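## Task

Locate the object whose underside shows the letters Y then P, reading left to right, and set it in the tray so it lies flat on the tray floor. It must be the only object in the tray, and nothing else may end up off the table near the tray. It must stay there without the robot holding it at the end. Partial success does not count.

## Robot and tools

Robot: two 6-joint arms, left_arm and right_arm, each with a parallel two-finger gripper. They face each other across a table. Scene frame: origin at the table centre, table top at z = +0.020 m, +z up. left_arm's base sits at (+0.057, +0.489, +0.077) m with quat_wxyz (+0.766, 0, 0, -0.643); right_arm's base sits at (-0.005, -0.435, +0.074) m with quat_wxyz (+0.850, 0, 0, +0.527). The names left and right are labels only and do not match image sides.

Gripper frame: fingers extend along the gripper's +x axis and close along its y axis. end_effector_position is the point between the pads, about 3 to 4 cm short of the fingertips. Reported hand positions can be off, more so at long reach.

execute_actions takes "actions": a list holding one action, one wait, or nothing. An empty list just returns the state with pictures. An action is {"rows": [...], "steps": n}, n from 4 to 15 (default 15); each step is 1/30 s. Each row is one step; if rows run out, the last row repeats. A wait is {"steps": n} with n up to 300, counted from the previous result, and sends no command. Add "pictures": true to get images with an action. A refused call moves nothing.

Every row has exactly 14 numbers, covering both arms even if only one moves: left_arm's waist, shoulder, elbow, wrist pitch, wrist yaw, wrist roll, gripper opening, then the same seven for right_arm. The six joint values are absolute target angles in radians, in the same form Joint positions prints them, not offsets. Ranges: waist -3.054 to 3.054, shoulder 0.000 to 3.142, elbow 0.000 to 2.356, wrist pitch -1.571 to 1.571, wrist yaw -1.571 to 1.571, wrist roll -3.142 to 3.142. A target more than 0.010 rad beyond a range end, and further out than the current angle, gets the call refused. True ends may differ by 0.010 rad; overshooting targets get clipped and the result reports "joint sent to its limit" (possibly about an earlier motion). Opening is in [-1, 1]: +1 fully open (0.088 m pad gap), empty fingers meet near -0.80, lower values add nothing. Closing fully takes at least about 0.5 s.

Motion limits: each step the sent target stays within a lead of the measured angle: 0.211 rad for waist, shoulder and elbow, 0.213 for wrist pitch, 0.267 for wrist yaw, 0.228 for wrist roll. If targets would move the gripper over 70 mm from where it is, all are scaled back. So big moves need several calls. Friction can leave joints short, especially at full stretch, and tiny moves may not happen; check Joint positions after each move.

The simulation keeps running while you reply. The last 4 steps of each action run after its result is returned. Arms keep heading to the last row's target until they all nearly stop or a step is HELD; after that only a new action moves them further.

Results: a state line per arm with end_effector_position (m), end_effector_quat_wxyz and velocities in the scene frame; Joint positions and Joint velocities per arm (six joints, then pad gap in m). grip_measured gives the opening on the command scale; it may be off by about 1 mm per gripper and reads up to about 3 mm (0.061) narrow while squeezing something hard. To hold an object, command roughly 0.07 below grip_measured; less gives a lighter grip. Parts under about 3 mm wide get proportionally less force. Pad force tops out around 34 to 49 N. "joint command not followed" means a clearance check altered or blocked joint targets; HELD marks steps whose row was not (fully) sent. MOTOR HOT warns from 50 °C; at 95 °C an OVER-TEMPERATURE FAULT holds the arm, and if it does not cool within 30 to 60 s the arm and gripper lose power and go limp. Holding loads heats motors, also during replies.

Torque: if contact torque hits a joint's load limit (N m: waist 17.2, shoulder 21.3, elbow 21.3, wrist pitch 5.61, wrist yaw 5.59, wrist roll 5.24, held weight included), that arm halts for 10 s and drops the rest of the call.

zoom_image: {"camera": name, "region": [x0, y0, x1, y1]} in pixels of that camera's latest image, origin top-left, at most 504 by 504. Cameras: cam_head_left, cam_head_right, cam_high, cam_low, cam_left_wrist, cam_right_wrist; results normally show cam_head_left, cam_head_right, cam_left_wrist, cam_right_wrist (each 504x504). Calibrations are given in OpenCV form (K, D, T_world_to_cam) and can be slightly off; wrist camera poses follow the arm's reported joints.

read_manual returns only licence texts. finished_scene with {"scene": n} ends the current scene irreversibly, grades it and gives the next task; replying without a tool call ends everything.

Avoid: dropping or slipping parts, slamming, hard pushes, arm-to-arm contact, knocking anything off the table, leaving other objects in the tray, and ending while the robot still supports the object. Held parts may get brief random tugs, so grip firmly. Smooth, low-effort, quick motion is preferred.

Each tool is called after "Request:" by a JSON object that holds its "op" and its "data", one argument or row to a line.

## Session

Request:
{"op": "execute_actions", "data": {
  "actions": []
}}

Scene clock: 0.00 s of 4730.00 s.
left_arm: end_effector_position=(+0.2270, +0.3595, +0.2816) grip_measured=-0.794 end_effector_quat_wxyz=(+0.569, +0.623, -0.090, -0.528) end_effector_velocity=(-0.004, -0.000, -0.003) end_effector_angular_velocity=(-0.004, +0.028, -0.004) | right_arm: end_effector_position=(+0.3149, -0.4379, +0.3495) grip_measured=-0.783 end_effector_quat_wxyz=(-0.795, -0.354, -0.293, +0.396) end_effector_velocity=(-0.002, +0.002, -0.002) end_effector_angular_velocity=(+0.013, +0.015, +0.013)
Joint positions: left_arm=[ 1.192  0.689  0.71  -0.801  0.658  1.864  0.   ] | right_arm=[-0.865  1.419  1.515 -1.179  0.564  1.31   0.001]
Joint velocities: left_arm=[-0.002 -0.002 -0.002 -0.022  0.007 -0.007  0.   ] | right_arm=[-0.002 -0.002 -0.002 -0.007 -0.022 -0.007 -0.   ]
Heat: left arm: hottest shoulder 32 °C (+0.0 °C/min); right arm: hottest elbow 33 °C (+0.0 °C/min).
camera_calibration (this result's frames):
cam_left_wrist: T_world_to_cam=[[-0.537931, 0.310157, -0.783857, 0.234305], [0.552493, 0.83202, -0.0499401, -0.380089], [0.636696, -0.45994, -0.61893, 0.269058], [0, 0, 0, 1]] pos_world=[0.164728, 0.367321, 0.331208]
cam_right_wrist: T_world_to_cam=[[-0.806081, -0.490642, -0.330913, 0.168679], [-0.396088, 0.862735, -0.314329, 0.646564], [0.439714, -0.122304, -0.889772, 0.199972], [0, 0, 0, 1]] pos_world=[0.304135, -0.450595, 0.436981]

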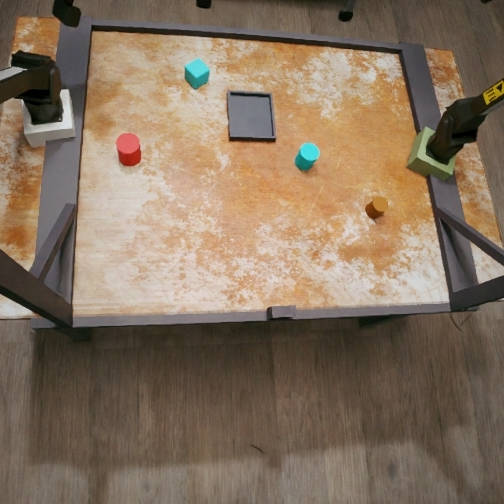

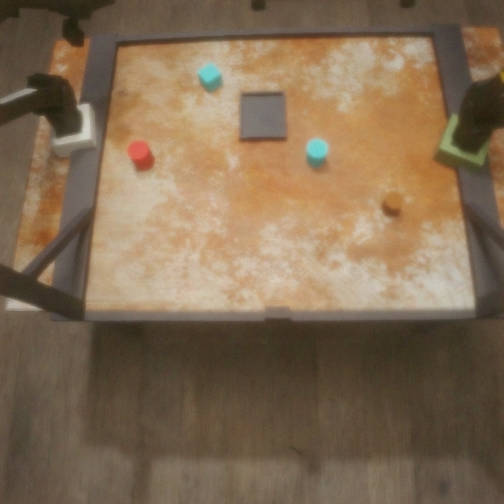

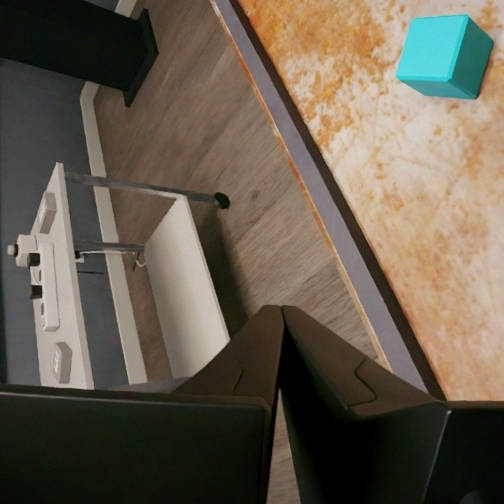

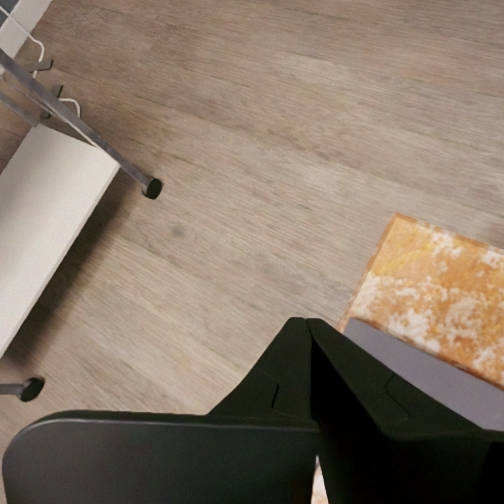

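Request:
{"op": "zoom_image", "data": {
  "camera": "cam_head_left",
  "region": [90, 40, 290, 190]
}}

Request:
{"op": "zoom_image", "data": {
  "camera": "cam_head_left",
  "region": [270, 110, 420, 250]
}}

Request:
{"op": "zoom_image", "data": {
  "camera": "cam_head_right",
  "region": [100, 40, 300, 190]
}}

Request:
{"op": "zoom_image", "data": {
  "camera": "cam_head_right",
  "region": [280, 110, 430, 250]
}}

Region (90, 40, 290, 190) of cam_head_left's 504x504 image, scaled by 2.520, with more detail than that image has; it fills the top 378 rows of this view, and the rest is white.

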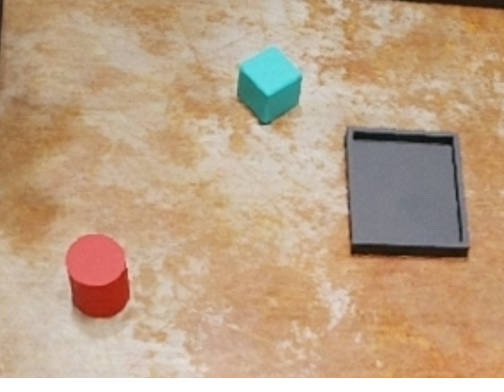

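Region (270, 110, 420, 250) of cam_head_left's 504x504 image, scaled by 3.360, with more detail than that image has; it fills the top 470 rows of this view, and the rest is white.

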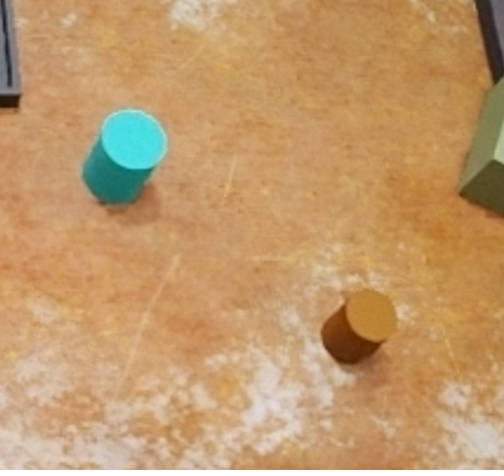

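Region (100, 40, 300, 190) of cam_head_right's 504x504 image, scaled by 2.520, with more detail than that image has; it fills the top 378 rows of this view, and the rest is white.

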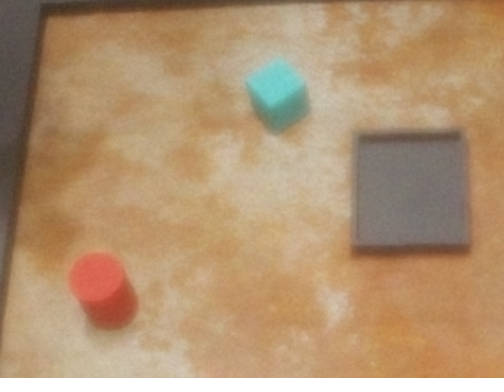

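Region (280, 110, 430, 250) of cam_head_right's 504x504 image, scaled by 3.360, with more detail than that image has; it fills the top 470 rows of this view, and the rest is white.

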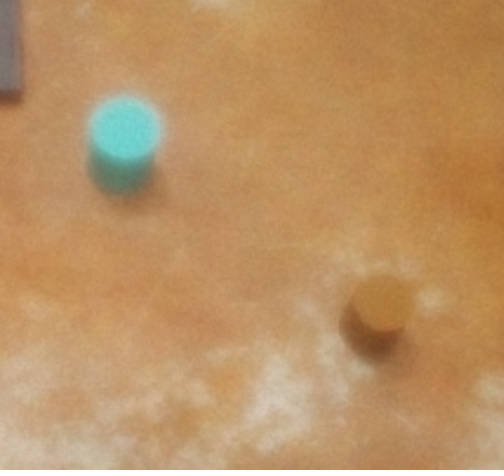

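Request:
{"op": "execute_actions", "data": {
  "actions": [
    {"rows": [[0.95,1.0,0.9,-0.88,0.4,1.4,0.3,-0.55,1.53,1.49,-1.16,0.4,1.0,0.3]],"steps":7}
  ]
}}

Request:
{"op": "execute_actions", "data": {
  "actions": [
    {"rows": [[0.71,1.31,1.08,-0.95,0.2,0.9,1,-0.2,1.65,1.46,-1.13,0.2,0.66,1]],"steps":7}
  ]
}}

Request:
{"op": "execute_actions", "data": {
  "actions": [
    {"rows": [[0.47,1.62,1.27,-1.02,0,0.3,1,0.16,1.77,1.43,-1.11,0,0.33,1]],"steps":7}
  ]
}}

Request:
{"op": "execute_actions", "data": {
  "actions": [
    {"rows": [[0.232,1.94,1.449,-1.092,0,-0.38,1,0.522,1.895,1.399,-1.088,0,0,1]],"steps":15}
  ]
}}

Request:
{"op": "execute_actions", "data": {
  "actions": [
    {"steps":6}
  ],
  "pictures": true
}}

Scene clock: 3.50 s of 4730.00 s.
left_arm: end_effector_position=(+0.2396, +0.3452, +0.2819) grip_measured=-0.528 end_effector_quat_wxyz=(+0.576, +0.596, -0.001, -0.559) end_effector_velocity=(+0.185, -0.224, +0.002) end_effector_angular_velocity=(+0.229, +1.716, +0.716) | right_arm: end_effector_position=(+0.3192, -0.3957, +0.3371) grip_measured=-0.502 end_effector_quat_wxyz=(-0.824, -0.295, -0.362, +0.320) end_effector_velocity=(+0.011, +0.585, -0.190) end_effector_angular_velocity=(-0.240, +1.111, +2.893)
Joint positions: left_arm=[ 1.043  0.843  0.828 -0.844  0.495  1.676  0.013] | right_arm=[-0.77   1.448  1.515 -1.169  0.493  1.176  0.014]
Joint velocities: left_arm=[-1.263  1.868  1.16  -0.037 -1.004 -1.985  0.175] | right_arm=[ 1.38   0.471 -0.002  0.037 -0.813 -1.458  0.175]
Heat: left arm: hottest shoulder 32 °C (+0.0 °C/min); right arm: hottest elbow 33 °C (+0.0 °C/min).
Steps of this call (steps 1 to 90: nothing new was sent; then 0.40 s passed at rest; steps 91 to 93: the first 3 steps of this action). Readings (joint positions):
91: left_arm=[1.154 0.725 0.743 -0.837 0.587 1.809] | right_arm=[-0.851 1.428 1.515 -1.179 0.552 1.273]
92: left_arm=[1.092 0.779 0.787 -0.848 0.529 1.743] | right_arm=[-0.815 1.436 1.515 -1.173 0.522 1.225]
93: the state above

Scene clock: 3.73 s of 4730.00 s.
left_arm: end_effector_position=(+0.2565, +0.3088, +0.2639) grip_measured=+0.306 end_effector_quat_wxyz=(+0.588, +0.531, +0.179, -0.584) end_effector_velocity=(+0.112, -0.403, -0.012) end_effector_angular_velocity=(+0.284, +1.033, +0.546) | right_arm: end_effector_position=(+0.3002, -0.2788, +0.2897) grip_measured=+0.331 end_effector_quat_wxyz=(+0.844, +0.134, +0.505, -0.121) end_effector_velocity=(-0.180, +0.511, -0.217) end_effector_angular_velocity=(-0.197, +0.919, +2.653)
Joint positions: left_arm=[ 0.817  1.131  1.004 -0.914  0.279  1.28   0.054] | right_arm=[-0.496  1.558  1.496 -1.147  0.328  0.927  0.055]
Joint velocities: left_arm=[-1.424  1.81   1.258  0.066 -0.711 -1.941  0.175] | right_arm=[ 1.17   0.515 -0.076  0.154 -0.872 -1.326  0.175]
Heat: left arm: hottest shoulder 32 °C (+0.0 °C/min); right arm: hottest elbow 33 °C (+0.0 °C/min).
Steps of this call (steps 1 to 4: the last 4 steps of your previous action; steps 5 to 7: the first 3 steps of this action). Readings (joint positions):
5: left_arm=[0.930 1.014 0.913 -0.915 0.353 1.412] | right_arm=[-0.566 1.528 1.499 -1.162 0.393 1.013]
6: left_arm=[0.871 1.070 0.959 -0.923 0.304 1.346] | right_arm=[-0.534 1.542 1.498 -1.154 0.359 0.971]
7: the state above

Scene clock: 3.97 s of 4730.00 s.
left_arm: end_effector_position=(+0.2625, +0.2579, +0.2352) grip_measured=+0.958 end_effector_quat_wxyz=(+0.592, +0.488, +0.350, -0.537) end_effector_velocity=(+0.015, -0.546, -0.065) end_effector_angular_velocity=(+0.278, +0.240, +0.531) | right_arm: end_effector_position=(+0.2253, -0.1686, +0.2406) grip_measured=+0.971 end_effector_quat_wxyz=(+0.790, -0.066, +0.598, +0.121) end_effector_velocity=(-0.391, +0.372, -0.234) end_effector_angular_velocity=(-0.273, +0.901, +2.586)
Joint positions: left_arm=[ 0.589  1.432  1.187 -0.984  0.075  0.834  0.086] | right_arm=[-0.195  1.669  1.471 -1.123  0.136  0.632  0.087]
Joint velocities: left_arm=[-1.531  1.78   1.36   0.198 -0.711 -1.941  0.032] | right_arm=[ 1.15   0.559 -0.115  0.081 -0.886 -1.267  0.031]
Heat: left arm: hottest shoulder 32 °C (+0.0 °C/min); right arm: hottest elbow 33 °C (+0.0 °C/min).
Steps of this call (steps 1 to 4: the last 4 steps of your previous action; steps 5 to 7: the first 3 steps of this action). Readings (joint positions):
5: left_arm=[0.696 1.318 1.093 -0.986 0.154 0.966] | right_arm=[-0.272 1.635 1.476 -1.133 0.204 0.715]
6: left_arm=[0.643 1.373 1.141 -0.997 0.101 0.900] | right_arm=[-0.233 1.651 1.474 -1.128 0.167 0.674]
7: the state above

Scene clock: 4.47 s of 4730.00 s.
left_arm: end_effector_position=(+0.1946, +0.1642, +0.1441) grip_measured=+0.998 end_effector_quat_wxyz=(+0.607, +0.356, +0.619, -0.350) end_effector_velocity=(+0.021, +0.002, +0.007) end_effector_angular_velocity=(+0.015, -0.074, +1.982) | right_arm: end_effector_position=(-0.0173, -0.0868, +0.1536) grip_measured=+1.000 end_effector_quat_wxyz=(+0.501, -0.498, +0.497, +0.504) end_effector_velocity=(-0.281, -0.015, -0.002) end_effector_angular_velocity=(-0.017, +0.018, +1.128)
Joint positions: left_arm=[ 0.229  1.931  1.431 -1.09   0.004 -0.125  0.088] | right_arm=[ 0.495  1.88   1.411 -1.091 -0.002  0.03   0.088]
Joint velocities: left_arm=[ 0.042 -0.002  0.027 -0.007 -0.037 -1.941 -0.   ] | right_arm=[ 0.799 -0.002 -0.012 -0.007 -0.022 -0.33   0.   ]
Heat: left arm: hottest shoulder 33 °C (+0.0 °C/min); right arm: hottest elbow 33 °C (+0.0 °C/min).
Steps of this call (steps 1 to 4: the last 4 steps of your previous action; steps 5 to 15: the first 11 steps of this action). Readings (joint positions):
5: left_arm=[0.459 1.623 1.278 -1.052 0.004 0.511] | right_arm=[0.028 1.751 1.447 -1.113 0.040 0.409]
6: left_arm=[0.419 1.669 1.318 -1.060 -0.000 0.456] | right_arm=[0.072 1.770 1.445 -1.105 0.033 0.362]
8: left_arm=[0.327 1.774 1.394 -1.057 0.002 0.333] | right_arm=[0.161 1.813 1.436 -1.096 0.024 0.262]
12: left_arm=[0.230 1.907 1.430 -1.087 0.007 0.072] | right_arm=[0.365 1.872 1.414 -1.092 0.012 0.085]
15: the state above

Scene clock: 4.67 s of 4730.00 s.
left_arm: end_effector_position=(+0.1971, +0.1621, +0.1465) grip_measured=+0.998 end_effector_quat_wxyz=(+0.645, +0.284, +0.651, -0.281) end_effector_velocity=(-0.001, +0.002, +0.000) end_effector_angular_velocity=(+0.012, -0.007, +0.371) | right_arm: end_effector_position=(-0.0271, -0.0874, +0.1534) grip_measured=+1.000 end_effector_quat_wxyz=(+0.488, -0.510, +0.484, +0.517) end_effector_velocity=(+0.003, -0.001, +0.001) end_effector_angular_velocity=(-0.003, +0.007, +0.024)
Joint positions: left_arm=[ 0.232  1.931  1.441 -1.09   0.002 -0.344  0.088] | right_arm=[ 0.523  1.88   1.41  -1.09  -0.002  0.008  0.088]
Joint velocities: left_arm=[-0.002 -0.002 -0.002 -0.007 -0.007 -0.374  0.   ] | right_arm=[-0.012 -0.002  0.002 -0.007 -0.007 -0.037  0.   ]
Heat: left arm: hottest shoulder 33 °C (+0.0 °C/min); right arm: hottest shoulder 33 °C (+0.0 °C/min).
Kept back: nothing.
Steps of this call (steps 1 to 4: the last 4 steps of your previous action; steps 5 to 6: the robot went on to your last target). Readings (joint positions):
1: left_arm=[0.230 1.931 1.433 -1.090 0.003 -0.190] | right_arm=[0.515 1.880 1.411 -1.091 -0.002 0.022]
2: left_arm=[0.231 1.931 1.437 -1.090 0.002 -0.246] | right_arm=[0.524 1.880 1.411 -1.090 -0.002 0.017]
4: left_arm=[0.232 1.931 1.441 -1.090 0.002 -0.312] | right_arm=[0.525 1.880 1.411 -1.090 -0.002 0.011]
6: the state above
camera_calibration (this result's frames):
cam_left_wrist: T_world_to_cam=[[-0.692586, -0.721227, 0.0125132, 0.25452], [-0.675645, 0.654695, 0.338939, 0.00780263], [-0.252644, 0.22629, -0.940725, 0.224959], [0, 0, 0, 1]] pos_world=[0.238384, 0.127553, 0.205795]
cam_right_wrist: T_world_to_cam=[[0.9936, 0.104859, -0.0419964, 0.0565808], [0.112819, -0.939571, 0.32323, -0.0944251], [-0.00556511, -0.3259, -0.945388, 0.197388], [0, 0, 0, 1]] pos_world=[-0.0444673, -0.0303233, 0.219506]

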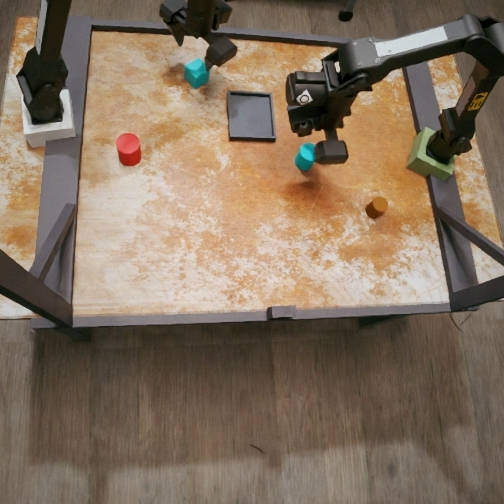

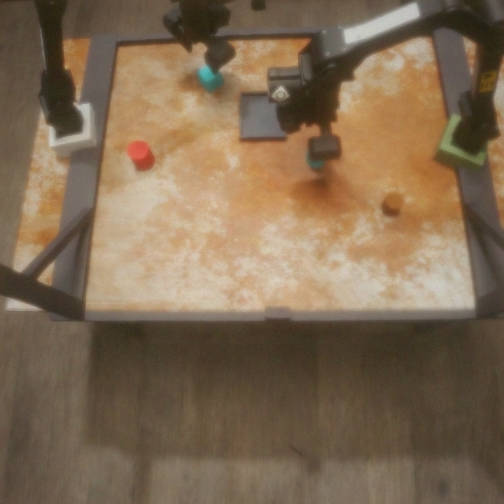

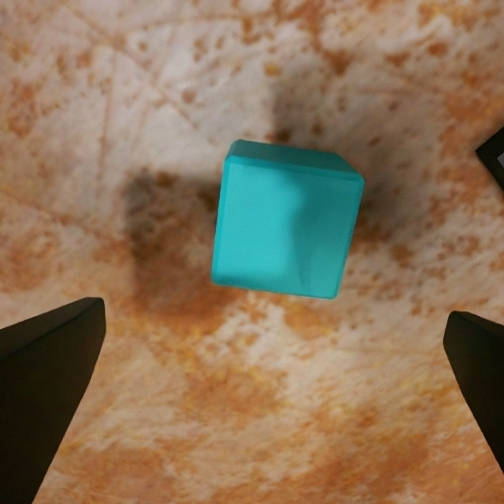

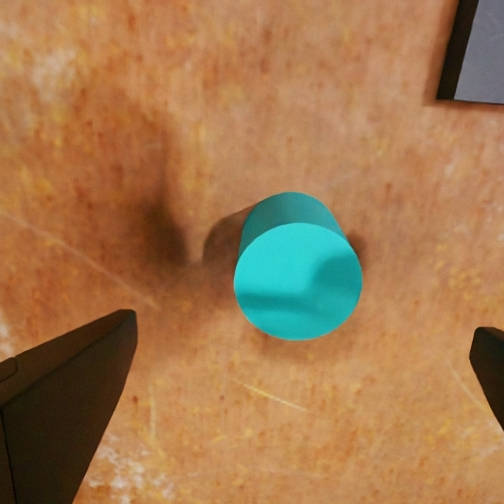

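Request:
{"op": "execute_actions", "data": {
  "actions": [
    {"rows": [[0.225,1.96,1.445,-1.07,0,-0.32,1,0.522,1.905,1.385,-1.065,0,0,1],[0.218,1.985,1.44,-1.04,0,-0.28,1,0.522,1.915,1.365,-1.035,0,0,1],[0.217,2.01,1.425,-1.0,0,-0.26,1,0.522,1.928,1.343,-1.0,0,0,1],[0.217,2.025,1.405,-0.97,0,-0.26,1,0.522,1.942,1.32,-0.965,0,0,1],[0.217,2.04,1.385,-0.935,0,-0.26,1,0.522,1.956,1.295,-0.93,0,0,1],[0.217,2.055,1.365,-0.90,0,-0.26,1,0.522,1.97,1.27,-0.895,0,0,1],[0.217,2.068,1.346,-0.87,0,-0.26,1,0.522,1.983,1.247,-0.86,0,0,1],[0.217,2.079,1.33,-0.845,0,-0.26,1,0.522,1.994,1.227,-0.83,0,0,1],[0.217,2.087,1.319,-0.825,0,-0.26,1,0.522,2.003,1.211,-0.805,0,0,1],[0.217,2.092,1.312,-0.812,0,-0.26,1,0.522,2.009,1.2,-0.788,0,0,1],[0.217,2.095,1.308,-0.805,0,-0.26,1,0.522,2.012,1.195,-0.78,0,0,1]],"steps":15}
  ]
}}

Request:
{"op": "execute_actions", "data": {
  "actions": [
    {"steps":5}
  ],
  "pictures": true
}}

Scene clock: 6.27 s of 4730.00 s.
left_arm: end_effector_position=(+0.1967, +0.1508, +0.0739) grip_measured=+0.998 end_effector_quat_wxyz=(+0.631, +0.313, +0.639, -0.308) end_effector_velocity=(-0.023, +0.056, -0.184) end_effector_angular_velocity=(+0.226, +0.086, -0.025) | right_arm: end_effector_position=(-0.0268, -0.0921, +0.0779) grip_measured=+1.000 end_effector_quat_wxyz=(+0.482, -0.517, +0.489, +0.512) end_effector_velocity=(+0.005, -0.078, -0.204) end_effector_angular_velocity=(-0.271, -0.010, -0.010)
Joint positions: left_arm=[ 0.219  2.071  1.337 -0.85   0.001 -0.269  0.088] | right_arm=[ 0.523  1.984  1.233 -0.832 -0.002  0.005  0.088]
Joint velocities: left_arm=[-0.002  0.305 -0.354  0.418 -0.007  0.022 -0.   ] | right_arm=[-0.002  0.315 -0.462  0.505 -0.007  0.007  0.   ]
Heat: left arm: hottest shoulder 33 °C (+9.6 °C/min); right arm: hottest shoulder 33 °C (+0.0 °C/min).
Steps of this call (steps 1 to 30: the robot went on to your last target; steps 31 to 37: nothing new was sent; steps 38 to 48: the first 11 steps of this action). Readings (joint positions):
38: left_arm=[0.232 1.933 1.441 -1.089 0.002 -0.367] | right_arm=[0.523 1.880 1.407 -1.085 -0.002 0.005]
39: left_arm=[0.231 1.939 1.441 -1.080 0.002 -0.346] | right_arm=[0.523 1.882 1.401 -1.071 -0.002 0.005]
41: left_arm=[0.226 1.964 1.439 -1.027 0.001 -0.305] | right_arm=[0.523 1.891 1.377 -1.025 -0.002 0.005]
45: left_arm=[0.219 2.030 1.383 -0.913 0.001 -0.275] | right_arm=[0.523 1.943 1.293 -0.905 -0.002 0.005]
48: the state above

Scene clock: 6.43 s of 4730.00 s.
left_arm: end_effector_position=(+0.1971, +0.1498, +0.0653) grip_measured=+0.998 end_effector_quat_wxyz=(+0.633, +0.312, +0.637, -0.311) end_effector_velocity=(+0.014, -0.023, +0.000) end_effector_angular_velocity=(-0.107, -0.068, +0.010) | right_arm: end_effector_position=(-0.0267, -0.0943, +0.0667) grip_measured=+1.000 end_effector_quat_wxyz=(+0.481, -0.517, +0.489, +0.511) end_effector_velocity=(-0.005, +0.021, -0.001) end_effector_angular_velocity=(+0.103, +0.029, +0.009)
Joint positions: left_arm=[ 0.219  2.084  1.319 -0.81   0.002 -0.267  0.088] | right_arm=[ 0.523  2.     1.206 -0.791 -0.002  0.005  0.088]
Joint velocities: left_arm=[ 0.002 -0.002 -0.002  0.125 -0.022 -0.007 -0.   ] | right_arm=[ 0.002 -0.002 -0.007  0.11  -0.022 -0.007  0.   ]
Heat: left arm: hottest shoulder 33 °C (+9.3 °C/min); right arm: hottest shoulder 33 °C (+0.0 °C/min).
Kept back: nothing.
Steps of this call (steps 1 to 4: the last 4 steps of your previous action; step 5: the robot went on to your last target). Readings (joint positions):
1: left_arm=[0.219 2.079 1.328 -0.838 0.001 -0.269] | right_arm=[0.523 1.992 1.221 -0.818 -0.002 0.005]
2: left_arm=[0.219 2.084 1.322 -0.830 0.002 -0.268] | right_arm=[0.523 1.998 1.213 -0.808 -0.002 0.005]
4: left_arm=[0.219 2.084 1.319 -0.818 0.002 -0.267] | right_arm=[0.523 2.000 1.206 -0.795 -0.002 0.005]
5: the state above
camera_calibration (this result's frames):
cam_left_wrist: T_world_to_cam=[[-0.754891, -0.655699, 0.0140525, 0.249047], [-0.614189, 0.714291, 0.3355, 0.0225577], [-0.230025, 0.244635, -0.941935, 0.144185], [0, 0, 0, 1]] pos_world=[0.235024, 0.111914, 0.124745]
cam_right_wrist: T_world_to_cam=[[0.993343, 0.106838, -0.0430752, 0.0534844], [0.115154, -0.930938, 0.346546, -0.0736114], [-0.0030759, -0.349199, -0.937043, 0.110493], [0, 0, 0, 1]] pos_world=[-0.0443118, -0.0356577, 0.13135]

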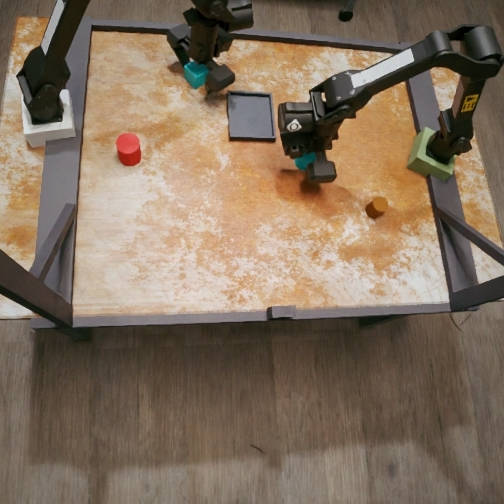

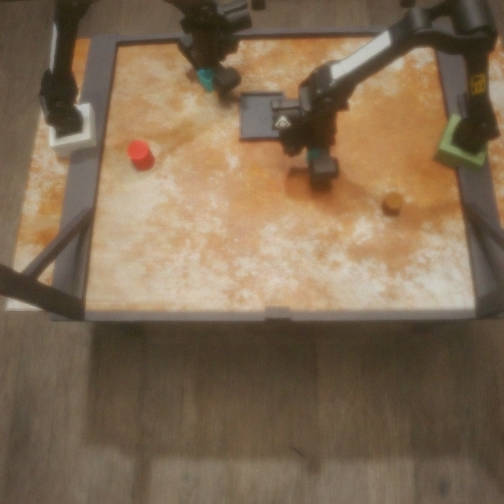

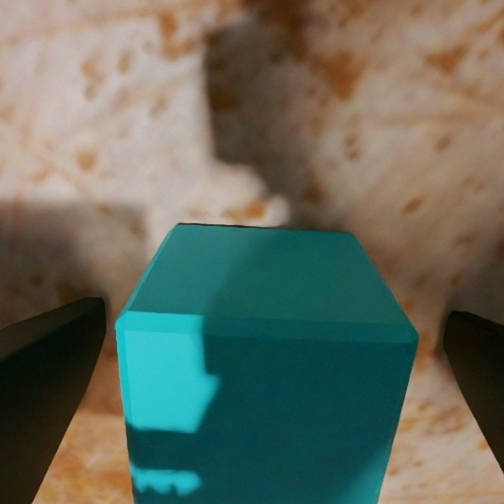

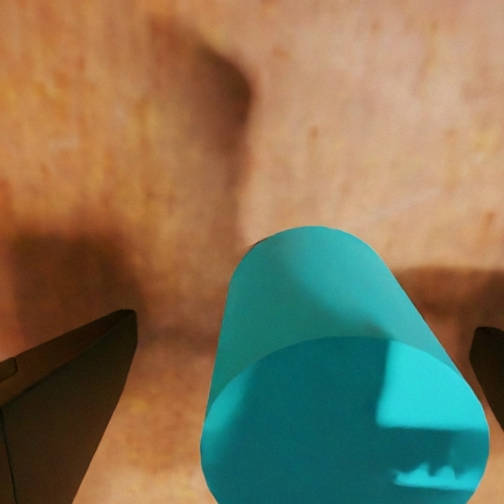

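Good. Close.

Request:
{"op": "execute_actions", "data": {
  "actions": [
    {"rows": [[0.217,2.095,1.308,-0.805,0,-0.26,0.7,0.522,2.012,1.195,-0.78,0,0,0.7],[0.217,2.095,1.308,-0.805,0,-0.26,0.45,0.522,2.012,1.195,-0.78,0,0,0.45],[0.217,2.095,1.308,-0.805,0,-0.26,0.3,0.522,2.012,1.195,-0.78,0,0,0.3],[0.217,2.095,1.308,-0.805,0,-0.26,0.3,0.522,2.012,1.195,-0.78,0,0,0.3],[0.217,2.095,1.308,-0.805,0,-0.26,0.25,0.522,2.012,1.195,-0.78,0,0,0.25],[0.217,2.095,1.308,-0.805,0,-0.26,0.2,0.522,2.012,1.195,-0.78,0,0,0.2],[0.217,2.095,1.308,-0.805,0,-0.26,0.15,0.522,2.012,1.195,-0.78,0,0,0.15],[0.217,2.095,1.308,-0.805,0,-0.26,0.08,0.522,2.012,1.195,-0.78,0,0,0.08],[0.217,2.095,1.308,-0.805,0,-0.26,0.0,0.522,2.012,1.195,-0.78,0,0,0.0]],"steps":15}
  ]
}}

Scene clock: 7.00 s of 4730.00 s.
left_arm: end_effector_position=(+0.1972, +0.1496, +0.0650) grip_measured=+0.090 end_effector_quat_wxyz=(+0.634, +0.312, +0.636, -0.311) end_effector_velocity=(-0.003, +0.003, -0.001) end_effector_angular_velocity=(+0.014, -0.002, -0.000) | right_arm: end_effector_position=(-0.0267, -0.0928, +0.0665) grip_measured=+0.092 end_effector_quat_wxyz=(+0.483, -0.515, +0.487, +0.513) end_effector_velocity=(-0.000, -0.002, +0.000) end_effector_angular_velocity=(-0.008, +0.007, +0.005)
Joint positions: left_arm=[ 0.219  2.084  1.318 -0.807  0.001 -0.266  0.043] | right_arm=[ 0.523  2.     1.205 -0.782 -0.002  0.005  0.044]
Joint velocities: left_arm=[-0.007 -0.002 -0.007 -0.007 -0.007 -0.007 -0.04 ] | right_arm=[-0.002 -0.002 -0.002 -0.007 -0.007 -0.007 -0.042]
Heat: left arm: hottest shoulder 33 °C (+8.6 °C/min); right arm: hottest shoulder 33 °C (+0.0 °C/min).
Steps of this call (steps 1 to 6: the robot went on to your last target; steps 7 to 17: the first 11 steps of this action). Readings (joint positions):
7: left_arm=[0.219 2.084 1.318 -0.807 0.002 -0.266] | right_arm=[0.523 2.000 1.205 -0.783 -0.002 0.005]
8: left_arm=[0.219 2.084 1.318 -0.807 0.002 -0.266] | right_arm=[0.523 2.000 1.205 -0.783 -0.002 0.005]
10: left_arm=[0.219 2.084 1.318 -0.807 0.002 -0.266] | right_arm=[0.523 2.000 1.205 -0.783 -0.002 0.005]
14: left_arm=[0.219 2.084 1.318 -0.807 0.002 -0.266] | right_arm=[0.523 2.000 1.205 -0.782 -0.002 0.005]
17: the state above

Request:
{"op": "execute_actions", "data": {
  "actions": [
    {"rows": [[0.217,2.095,1.308,-0.805,0,-0.26,-0.02,0.522,2.012,1.195,-0.78,0,0,-0.01],[0.217,2.085,1.32,-0.82,0,-0.26,-0.02,0.522,2.0,1.21,-0.80,0,0,-0.01],[0.217,2.07,1.34,-0.85,0,-0.26,-0.02,0.522,1.99,1.23,-0.83,0,0,-0.01],[0.217,2.05,1.36,-0.89,0,-0.26,-0.02,0.522,1.975,1.255,-0.865,0,0,-0.01],[0.217,2.035,1.38,-0.925,0,-0.26,-0.02,0.522,1.96,1.28,-0.90,0,0,-0.01],[0.217,2.02,1.40,-0.96,0,-0.26,-0.02,0.522,1.95,1.30,-0.93,0,0,-0.01]],"steps":11}
  ]
}}

Request:
{"op": "execute_actions", "data": {
  "actions": [
    {"rows": [[0.125,1.82,1.23,-0.71,0,-0.21,-0.02,0.50,1.77,1.15,-0.69,0,0,-0.01]],"steps":5}
  ]
}}

Request:
{"op": "execute_actions", "data": {
  "actions": [
    {"rows": [[0.034,1.62,1.055,-0.46,0,-0.16,-0.02,0.47,1.57,1.0,-0.445,0,0,-0.01]],"steps":5}
  ]
}}

Request:
{"op": "execute_actions", "data": {
  "actions": [
    {"rows": [[-0.058,1.41,0.88,-0.21,0,-0.10,-0.02,0.445,1.38,0.85,-0.20,0,0,-0.01]],"steps":5}
  ]
}}

Request:
{"op": "execute_actions", "data": {
  "actions": [
    {"rows": [[-0.15,1.20,0.71,0.045,0,-0.05,-0.02,0.42,1.19,0.70,0.04,0,0,-0.01]],"steps":5}
  ]
}}

Request:
{"op": "execute_actions", "data": {
  "actions": [
    {"rows": [[-0.241,1.035,0.538,0.297,0,0,-0.02,0.394,1.031,0.549,0.282,0,0,-0.01]],"steps":13}
  ],
  "pictures": true
}}

Scene clock: 13.50 s of 4730.00 s.
left_arm: end_effector_position=(+0.1940, +0.1573, +0.0807) grip_measured=+0.078 end_effector_quat_wxyz=(+0.620, +0.323, +0.649, -0.299) end_effector_velocity=(+0.010, -0.030, +0.179) end_effector_angular_velocity=(-0.145, -0.052, +0.005) | right_arm: end_effector_position=(-0.0265, -0.0965, +0.0820) grip_measured=+0.079 end_effector_quat_wxyz=(+0.474, -0.525, +0.497, +0.503) end_effector_velocity=(-0.004, +0.063, +0.173) end_effector_angular_velocity=(+0.226, +0.021, -0.010)
Joint positions: left_arm=[ 0.219  2.065  1.356 -0.915  0.001 -0.266  0.043] | right_arm=[ 0.523  1.987  1.256 -0.886 -0.002  0.005  0.043]
Joint velocities: left_arm=[-0.002 -0.315  0.315 -0.476  0.007 -0.007 -0.   ] | right_arm=[-0.002 -0.266  0.393 -0.432 -0.007  0.007  0.   ]
Heat: left arm: hottest shoulder 36 °C (+17.8 °C/min); right arm: hottest shoulder 34 °C (+4.4 °C/min).
Steps of this call (steps 1 to 4: the last 4 steps of your previous action; steps 5 to 15: the robot went on to your last target; steps 16 to 90: nothing new was sent; then 3.27 s passed at rest; steps 91 to 97: the first 7 steps of this action). Readings (joint positions):
91: left_arm=[0.219 2.084 1.318 -0.807 0.001 -0.266] | right_arm=[0.523 2.000 1.205 -0.782 -0.002 0.005]
92: left_arm=[0.219 2.084 1.318 -0.807 0.001 -0.266] | right_arm=[0.523 2.000 1.205 -0.783 -0.002 0.005]
94: left_arm=[0.219 2.083 1.327 -0.837 0.001 -0.266] | right_arm=[0.523 2.000 1.217 -0.816 -0.002 0.005]
97: the state above

Scene clock: 13.67 s of 4730.00 s.
left_arm: end_effector_position=(+0.1980, +0.1436, +0.1069) grip_measured=+0.078 end_effector_quat_wxyz=(+0.647, +0.306, +0.616, -0.329) end_effector_velocity=(-0.027, -0.195, +0.130) end_effector_angular_velocity=(-2.061, -1.093, -0.798) | right_arm: end_effector_position=(-0.0269, -0.0820, +0.1049) grip_measured=+0.079 end_effector_quat_wxyz=(+0.498, -0.499, +0.473, +0.529) end_effector_velocity=(+0.015, +0.170, +0.084) end_effector_angular_velocity=(+2.152, +0.139, -0.068)
Joint positions: left_arm=[ 0.212  1.991  1.359 -0.883 -0.004 -0.254  0.043] | right_arm=[ 0.521  1.923  1.264 -0.857 -0.002  0.005  0.043]
Joint velocities: left_arm=[-0.349 -1.321 -1.497  2.498 -0.212  0.462 -0.   ] | right_arm=[-0.076 -1.136 -1.331  2.352 -0.007 -0.007  0.   ]
Heat: left arm: hottest shoulder 36 °C (+17.6 °C/min); right arm: hottest shoulder 34 °C (+4.4 °C/min).
Steps of this call (steps 1 to 4: the last 4 steps of your previous action; step 5: the first step of this action). Readings (joint positions):
5: the state above

Scene clock: 13.83 s of 4730.00 s.
left_arm: end_effector_position=(+0.1691, +0.1200, +0.1410) grip_measured=+0.078 end_effector_quat_wxyz=(+0.681, +0.284, +0.523, -0.427) end_effector_velocity=(-0.179, -0.173, +0.227) end_effector_angular_velocity=(-2.304, -0.991, -1.110) | right_arm: end_effector_position=(-0.0206, -0.0670, +0.1353) grip_measured=+0.079 end_effector_quat_wxyz=(+0.556, -0.428, +0.414, +0.579) end_effector_velocity=(+0.061, +0.118, +0.209) end_effector_angular_velocity=(+2.354, +0.099, -0.160)
Joint positions: left_arm=[ 0.12   1.815  1.223 -0.677 -0.003 -0.209  0.043] | right_arm=[ 0.502  1.762  1.147 -0.66  -0.002  0.005  0.043]
Joint velocities: left_arm=[-0.623 -1.536 -1.673  2.63  -0.125  0.549 -0.   ] | right_arm=[-0.183 -1.433 -1.487  2.41  -0.007 -0.022 -0.   ]
Heat: left arm: hottest shoulder 36 °C (+17.3 °C/min); right arm: hottest shoulder 34 °C (+4.3 °C/min).
Steps of this call (steps 1 to 4: the last 4 steps of your previous action; step 5: the first step of this action). Readings (joint positions):
5: the state above

Scene clock: 14.00 s of 4730.00 s.
left_arm: end_effector_position=(+0.1350, +0.1079, +0.1799) grip_measured=+0.078 end_effector_quat_wxyz=(+0.702, +0.250, +0.414, -0.523) end_effector_velocity=(-0.183, -0.061, +0.238) end_effector_angular_velocity=(-2.153, -0.958, -1.000) | right_arm: end_effector_position=(-0.0098, -0.0572, +0.1791) grip_measured=+0.079 end_effector_quat_wxyz=(+0.619, -0.336, +0.336, +0.626) end_effector_velocity=(+0.062, +0.038, +0.264) end_effector_angular_velocity=(+2.288, +0.022, -0.146)
Joint positions: left_arm=[ 0.027  1.617  1.054 -0.44  -0.003 -0.158  0.043] | right_arm=[ 0.472  1.566  1.003 -0.427 -0.002  0.005  0.043]
Joint velocities: left_arm=[-0.569 -1.453 -1.663  2.513 -0.198  0.637  0.   ] | right_arm=[-0.168 -1.429 -1.463  2.322 -0.007 -0.022 -0.   ]
Heat: left arm: hottest shoulder 36 °C (+17.1 °C/min); right arm: hottest shoulder 34 °C (+4.3 °C/min).
Steps of this call (steps 1 to 4: the last 4 steps of your previous action; step 5: the first step of this action). Readings (joint positions):
5: the state above

Scene clock: 14.17 s of 4730.00 s.
left_arm: end_effector_position=(+0.0998, +0.1084, +0.2237) grip_measured=+0.078 end_effector_quat_wxyz=(+0.709, +0.201, +0.295, -0.608) end_effector_velocity=(-0.216, +0.040, +0.273) end_effector_angular_velocity=(-2.177, -0.797, -0.853) | right_arm: end_effector_position=(-0.0004, -0.0581, +0.2243) grip_measured=+0.079 end_effector_quat_wxyz=(+0.667, -0.242, +0.249, +0.659) end_effector_velocity=(+0.061, -0.051, +0.268) end_effector_angular_velocity=(+2.161, -0.030, -0.142)
Joint positions: left_arm=[-0.063  1.411  0.88  -0.194 -0.004 -0.101  0.043] | right_arm=[ 0.447  1.377  0.855 -0.188 -0.002  0.005  0.043]
Joint velocities: left_arm=[-0.628 -1.458 -1.6    2.396 -0.198  0.564  0.   ] | right_arm=[-0.173 -1.355 -1.443  2.249 -0.022 -0.022 -0.   ]
Heat: left arm: hottest shoulder 36 °C (+16.9 °C/min); right arm: hottest shoulder 34 °C (+4.2 °C/min).
Steps of this call (steps 1 to 4: the last 4 steps of your previous action; step 5: the first step of this action). Readings (joint positions):
5: the state above

Scene clock: 14.60 s of 4730.00 s.
left_arm: end_effector_position=(+0.0351, +0.1439, +0.3015) grip_measured=+0.078 end_effector_quat_wxyz=(+0.680, +0.073, +0.075, -0.726) end_effector_velocity=(-0.002, +0.011, -0.009) end_effector_angular_velocity=(-0.068, -0.022, -0.000) | right_arm: end_effector_position=(+0.0159, -0.0899, +0.3042) grip_measured=+0.079 end_effector_quat_wxyz=(+0.724, -0.067, +0.075, +0.682) end_effector_velocity=(+0.001, -0.009, -0.019) end_effector_angular_velocity=(+0.031, -0.008, +0.001)
Joint positions: left_arm=[-0.236  1.046  0.558  0.279  0.003 -0.009  0.043] | right_arm=[ 0.399  1.039  0.571  0.267 -0.002  0.005  0.043]
Joint velocities: left_arm=[-0.017 -0.042 -0.115  0.139 -0.022  0.022  0.   ] | right_arm=[-0.007 -0.022 -0.115  0.125 -0.007 -0.007  0.   ]
Heat: left arm: hottest shoulder 36 °C (+16.4 °C/min); right arm: hottest shoulder 34 °C (+4.1 °C/min).
Steps of this call (steps 1 to 4: the last 4 steps of your previous action; steps 5 to 13: the first 9 steps of this action). Readings (joint positions):
5: left_arm=[-0.155 1.200 0.709 0.057 -0.005 -0.050] | right_arm=[0.422 1.187 0.703 0.055 -0.002 0.005]
6: left_arm=[-0.180 1.152 0.661 0.110 -0.004 -0.036] | right_arm=[0.415 1.142 0.659 0.107 -0.002 0.005]
8: left_arm=[-0.219 1.080 0.595 0.202 0.003 -0.020] | right_arm=[0.403 1.075 0.601 0.195 -0.002 0.005]
12: left_arm=[-0.236 1.048 0.562 0.273 0.003 -0.010] | right_arm=[0.399 1.040 0.575 0.262 -0.002 0.005]
13: the state above
camera_calibration (this result's frames):
cam_left_wrist: T_world_to_cam=[[-0.995566, 0.0656267, 0.0673908, 0.00811731], [-0.0234014, 0.521104, -0.853172, 0.213502], [-0.0911085, -0.850966, -0.517258, 0.355597], [0, 0, 0, 1]] pos_world=[0.0454755, 0.190812, 0.365543]
cam_right_wrist: T_world_to_cam=[[0.999294, -0.0108654, 0.0359581, -0.0138057], [0.0251368, -0.517914, -0.855063, 0.24733], [0.0279138, 0.855364, -0.517276, 0.31487], [0, 0, 0, 1]] pos_world=[-0.00121038, -0.141382, 0.374854]

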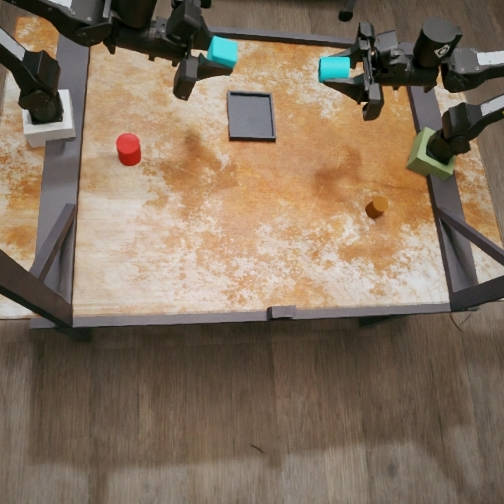

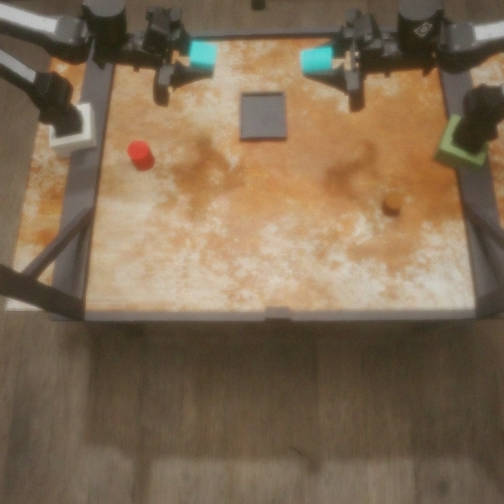

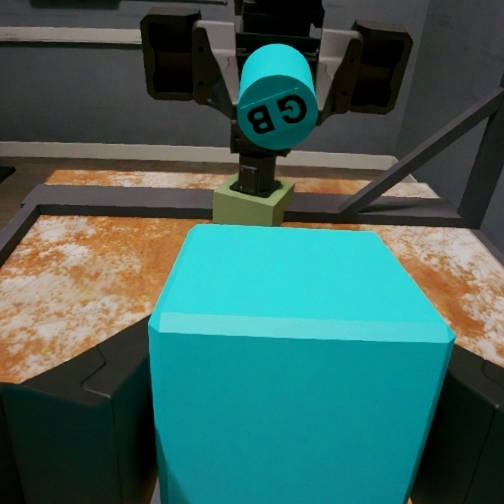

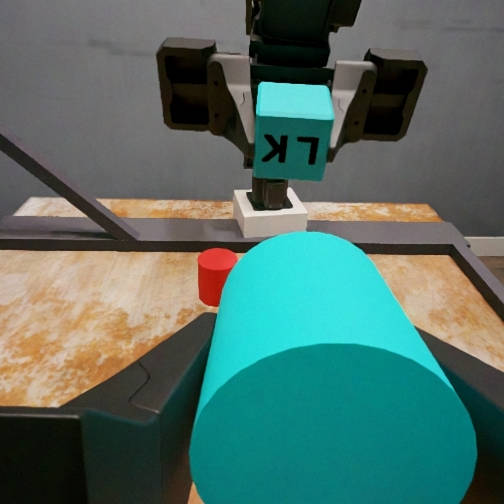

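Request:
{"op": "execute_actions", "data": {
  "actions": [
    {"rows": [[-0.17,1.15,0.62,0.0,0,0,-0.02,0.425,1.175,0.66,0.0,0,0,-0.01]],"steps":5}
  ]
}}

Request:
{"op": "execute_actions", "data": {
  "actions": [
    {"rows": [[-0.10,1.27,0.70,-0.25,0,0,-0.02,0.456,1.32,0.77,-0.25,0,0,-0.01]],"steps":5}
  ]
}}

Request:
{"op": "execute_actions", "data": {
  "actions": [
    {"rows": [[-0.03,1.38,0.78,-0.48,0,0,-0.02,0.49,1.465,0.885,-0.49,0,0,-0.01]],"steps":5}
  ]
}}

Request:
{"op": "execute_actions", "data": {
  "actions": [
    {"rows": [[0.04,1.50,0.86,-0.70,0,0,-0.02,0.52,1.61,1.0,-0.72,0,0,-0.01]],"steps":5}
  ]
}}

Request:
{"op": "execute_actions", "data": {
  "actions": [
    {"rows": [[0.10,1.613,0.939,-0.897,0,0,-0.02,0.55,1.754,1.11,-0.928,0,0,-0.01]],"steps":8}
  ]
}}

Request:
{"op": "execute_actions", "data": {
  "actions": [
    {"rows": [[0.10,1.635,0.92,-0.86,0,0,-0.02,0.55,1.77,1.095,-0.895,0,0,-0.01],[0.10,1.655,0.90,-0.82,0,0,-0.02,0.55,1.79,1.075,-0.86,0,0,-0.01],[0.10,1.675,0.88,-0.78,0,0,-0.02,0.55,1.81,1.055,-0.825,0,0,-0.01],[0.10,1.695,0.86,-0.745,0,0,-0.02,0.55,1.83,1.035,-0.79,0,0,-0.01],[0.10,1.715,0.84,-0.71,0,0,-0.02,0.55,1.845,1.015,-0.76,0,0,-0.01],[0.10,1.73,0.825,-0.685,0,0,-0.02,0.55,1.86,1.0,-0.735,0,0,-0.01],[0.10,1.74,0.819,-0.67,0,0,-0.02,0.55,1.867,0.994,-0.72,0,0,-0.01],[0.10,1.745,0.817,-0.662,0,0,-0.02,0.55,1.869,0.992,-0.717,0,0,-0.01]],"steps":15}
  ]
}}

Scene clock: 15.97 s of 4730.00 s.
left_arm: end_effector_position=(+0.0366, +0.1435, +0.2930) grip_measured=+0.078 end_effector_quat_wxyz=(+0.679, +0.088, +0.087, -0.723) end_effector_velocity=(+0.142, -0.045, -0.272) end_effector_angular_velocity=(+1.793, -0.086, +0.399) | right_arm: end_effector_position=(+0.0155, -0.0886, +0.2957) grip_measured=+0.079 end_effector_quat_wxyz=(+0.722, -0.082, +0.090, +0.681) end_effector_velocity=(-0.047, +0.076, -0.223) end_effector_angular_velocity=(-1.738, +0.113, +0.149)
Joint positions: left_arm=[-0.23   1.058  0.563  0.247  0.006 -0.006  0.043] | right_arm=[ 0.4    1.056  0.58   0.232 -0.002  0.005  0.043]
Joint velocities: left_arm=[ 0.432  0.53   0.691 -1.956  0.037 -0.007  0.   ] | right_arm=[ 0.144  0.657  0.901 -1.985 -0.007  0.007 -0.   ]
Heat: left arm: hottest shoulder 36 °C (+15.0 °C/min); right arm: hottest shoulder 34 °C (+3.8 °C/min).
Steps of this call (steps 1 to 4: the last 4 steps of your previous action; steps 5 to 30: the robot went on to your last target; steps 31 to 40: nothing new was sent; step 41: the first step of this action). Readings (joint positions):
41: the state above

Scene clock: 16.13 s of 4730.00 s.
left_arm: end_effector_position=(+0.0584, +0.1476, +0.2331) grip_measured=+0.078 end_effector_quat_wxyz=(+0.682, +0.189, +0.194, -0.680) end_effector_velocity=(+0.172, +0.029, -0.360) end_effector_angular_velocity=(+2.171, +0.060, +0.475) | right_arm: end_effector_position=(+0.0080, -0.0849, +0.2420) grip_measured=+0.079 end_effector_quat_wxyz=(+0.695, -0.179, +0.190, +0.669) end_effector_velocity=(-0.083, +0.030, -0.330) end_effector_angular_velocity=(-2.169, +0.091, +0.240)
Joint positions: left_arm=[-0.168  1.159  0.617 -0.006  0.004 -0.005  0.043] | right_arm=[ 0.423  1.18   0.661 -0.009 -0.001  0.005  0.043]
Joint velocities: left_arm=[ 0.54   0.979  0.735 -1.927  0.081 -0.007 -0.   ] | right_arm=[ 0.237  1.131  0.989 -2.029 -0.007  0.007 -0.   ]
Heat: left arm: hottest shoulder 36 °C (+14.9 °C/min); right arm: hottest shoulder 34 °C (+3.7 °C/min).
Steps of this call (steps 1 to 4: the last 4 steps of your previous action; step 5: the first step of this action). Readings (joint positions):
5: the state above

Scene clock: 16.30 s of 4730.00 s.
left_arm: end_effector_position=(+0.0809, +0.1629, +0.1864) grip_measured=+0.078 end_effector_quat_wxyz=(+0.670, +0.273, +0.299, -0.623) end_effector_velocity=(+0.142, +0.137, -0.257) end_effector_angular_velocity=(+2.144, +0.247, +0.431) | right_arm: end_effector_position=(-0.0029, -0.0893, +0.1975) grip_measured=+0.079 end_effector_quat_wxyz=(+0.653, -0.276, +0.281, +0.647) end_effector_velocity=(-0.086, -0.028, -0.222) end_effector_angular_velocity=(-2.029, -0.008, +0.262)
Joint positions: left_arm=[-0.099  1.273  0.691 -0.251  0.004 -0.005  0.043] | right_arm=[ 0.454  1.323  0.769 -0.255 -0.     0.005  0.043]
Joint velocities: left_arm=[ 0.52   0.891  0.852 -2.117  0.125  0.007 -0.   ] | right_arm=[ 0.252  1.126  1.17  -2.073  0.007 -0.022 -0.   ]
Heat: left arm: hottest shoulder 36 °C (+14.7 °C/min); right arm: hottest shoulder 34 °C (+3.7 °C/min).
Steps of this call (steps 1 to 4: the last 4 steps of your previous action; step 5: the first step of this action). Readings (joint positions):
5: the state above

Scene clock: 16.47 s of 4730.00 s.
left_arm: end_effector_position=(+0.1007, +0.1862, +0.1541) grip_measured=+0.078 end_effector_quat_wxyz=(+0.645, +0.339, +0.396, -0.558) end_effector_velocity=(+0.120, +0.204, -0.189) end_effector_angular_velocity=(+2.200, +0.396, +0.495) | right_arm: end_effector_position=(-0.0142, -0.1018, +0.1635) grip_measured=+0.079 end_effector_quat_wxyz=(+0.599, -0.367, +0.360, +0.614) end_effector_velocity=(-0.074, -0.099, -0.179) end_effector_angular_velocity=(-2.116, -0.056, +0.237)
Joint positions: left_arm=[-0.029  1.384  0.774 -0.486  0.003 -0.005  0.043] | right_arm=[ 0.488  1.467  0.887 -0.499 -0.     0.005  0.043]
Joint velocities: left_arm=[ 0.525  0.979  0.921 -2.176  0.081 -0.007 -0.   ] | right_arm=[ 0.227  1.175  1.204 -2.147 -0.007 -0.007 -0.   ]
Heat: left arm: hottest shoulder 36 °C (+14.6 °C/min); right arm: hottest shoulder 34 °C (+3.6 °C/min).
Steps of this call (steps 1 to 4: the last 4 steps of your previous action; step 5: the first step of this action). Readings (joint positions):
5: the state above

Scene clock: 16.73 s of 4730.00 s.
left_arm: end_effector_position=(+0.1248, +0.2303, +0.1218) grip_measured=+0.078 end_effector_quat_wxyz=(+0.581, +0.414, +0.539, -0.447) end_effector_velocity=(+0.043, +0.149, -0.073) end_effector_angular_velocity=(+1.038, +0.249, +0.295) | right_arm: end_effector_position=(-0.0293, -0.1276, +0.1262) grip_measured=+0.079 end_effector_quat_wxyz=(+0.502, -0.494, +0.459, +0.541) end_effector_velocity=(-0.029, -0.136, -0.112) end_effector_angular_velocity=(-1.223, -0.121, +0.159)
Joint positions: left_arm=[ 0.082  1.576  0.908 -0.827  0.    -0.005  0.043] | right_arm=[ 0.539  1.705  1.076 -0.852 -0.     0.005  0.043]
Joint velocities: left_arm=[ 0.286  0.471  0.232 -0.828 -0.022 -0.007 -0.   ] | right_arm=[ 0.139  0.613  0.33  -0.945  0.022 -0.022 -0.   ]
Heat: left arm: hottest shoulder 36 °C (+14.3 °C/min); right arm: hottest shoulder 34 °C (+3.6 °C/min).
Steps of this call (steps 1 to 4: the last 4 steps of your previous action; steps 5 to 8: the first 4 steps of this action). Readings (joint positions):
5: left_arm=[0.040 1.501 0.853 -0.709 0.002 -0.005] | right_arm=[0.518 1.611 1.000 -0.732 -0.000 0.005]
6: left_arm=[0.056 1.530 0.880 -0.763 0.002 -0.005] | right_arm=[0.526 1.647 1.035 -0.784 -0.000 0.005]
8: the state above

Scene clock: 17.23 s of 4730.00 s.
left_arm: end_effector_position=(+0.1258, +0.2414, +0.0663) grip_measured=+0.078 end_effector_quat_wxyz=(+0.559, +0.431, +0.569, -0.423) end_effector_velocity=(+0.001, -0.002, -0.036) end_effector_angular_velocity=(-0.029, -0.016, +0.005) | right_arm: end_effector_position=(-0.0305, -0.1400, +0.0670) grip_measured=+0.079 end_effector_quat_wxyz=(+0.474, -0.525, +0.484, +0.515) end_effector_velocity=(+0.000, -0.007, -0.040) end_effector_angular_velocity=(-0.003, +0.007, +0.005)
Joint positions: left_arm=[ 0.097  1.734  0.827 -0.683  0.    -0.005  0.043] | right_arm=[ 0.546  1.857  1.002 -0.736 -0.     0.005  0.043]
Joint velocities: left_arm=[-0.002  0.081 -0.085  0.198 -0.007 -0.007 -0.   ] | right_arm=[-0.002  0.071 -0.1    0.168 -0.007 -0.007  0.   ]
Heat: left arm: hottest shoulder 36 °C (+13.9 °C/min); right arm: hottest shoulder 34 °C (+3.5 °C/min).
Steps of this call (steps 1 to 4: the last 4 steps of your previous action; steps 5 to 15: the first 11 steps of this action). Readings (joint positions):
5: left_arm=[0.096 1.604 0.921 -0.879 0.000 -0.005] | right_arm=[0.546 1.740 1.092 -0.910 -0.000 0.005]
6: left_arm=[0.096 1.612 0.920 -0.865 0.000 -0.005] | right_arm=[0.546 1.745 1.092 -0.899 -0.000 0.005]
8: left_arm=[0.097 1.640 0.907 -0.807 0.000 -0.005] | right_arm=[0.546 1.768 1.082 -0.847 -0.000 0.005]
12: left_arm=[0.097 1.710 0.848 -0.712 0.000 -0.005] | right_arm=[0.546 1.833 1.025 -0.760 -0.000 0.005]
15: the state above


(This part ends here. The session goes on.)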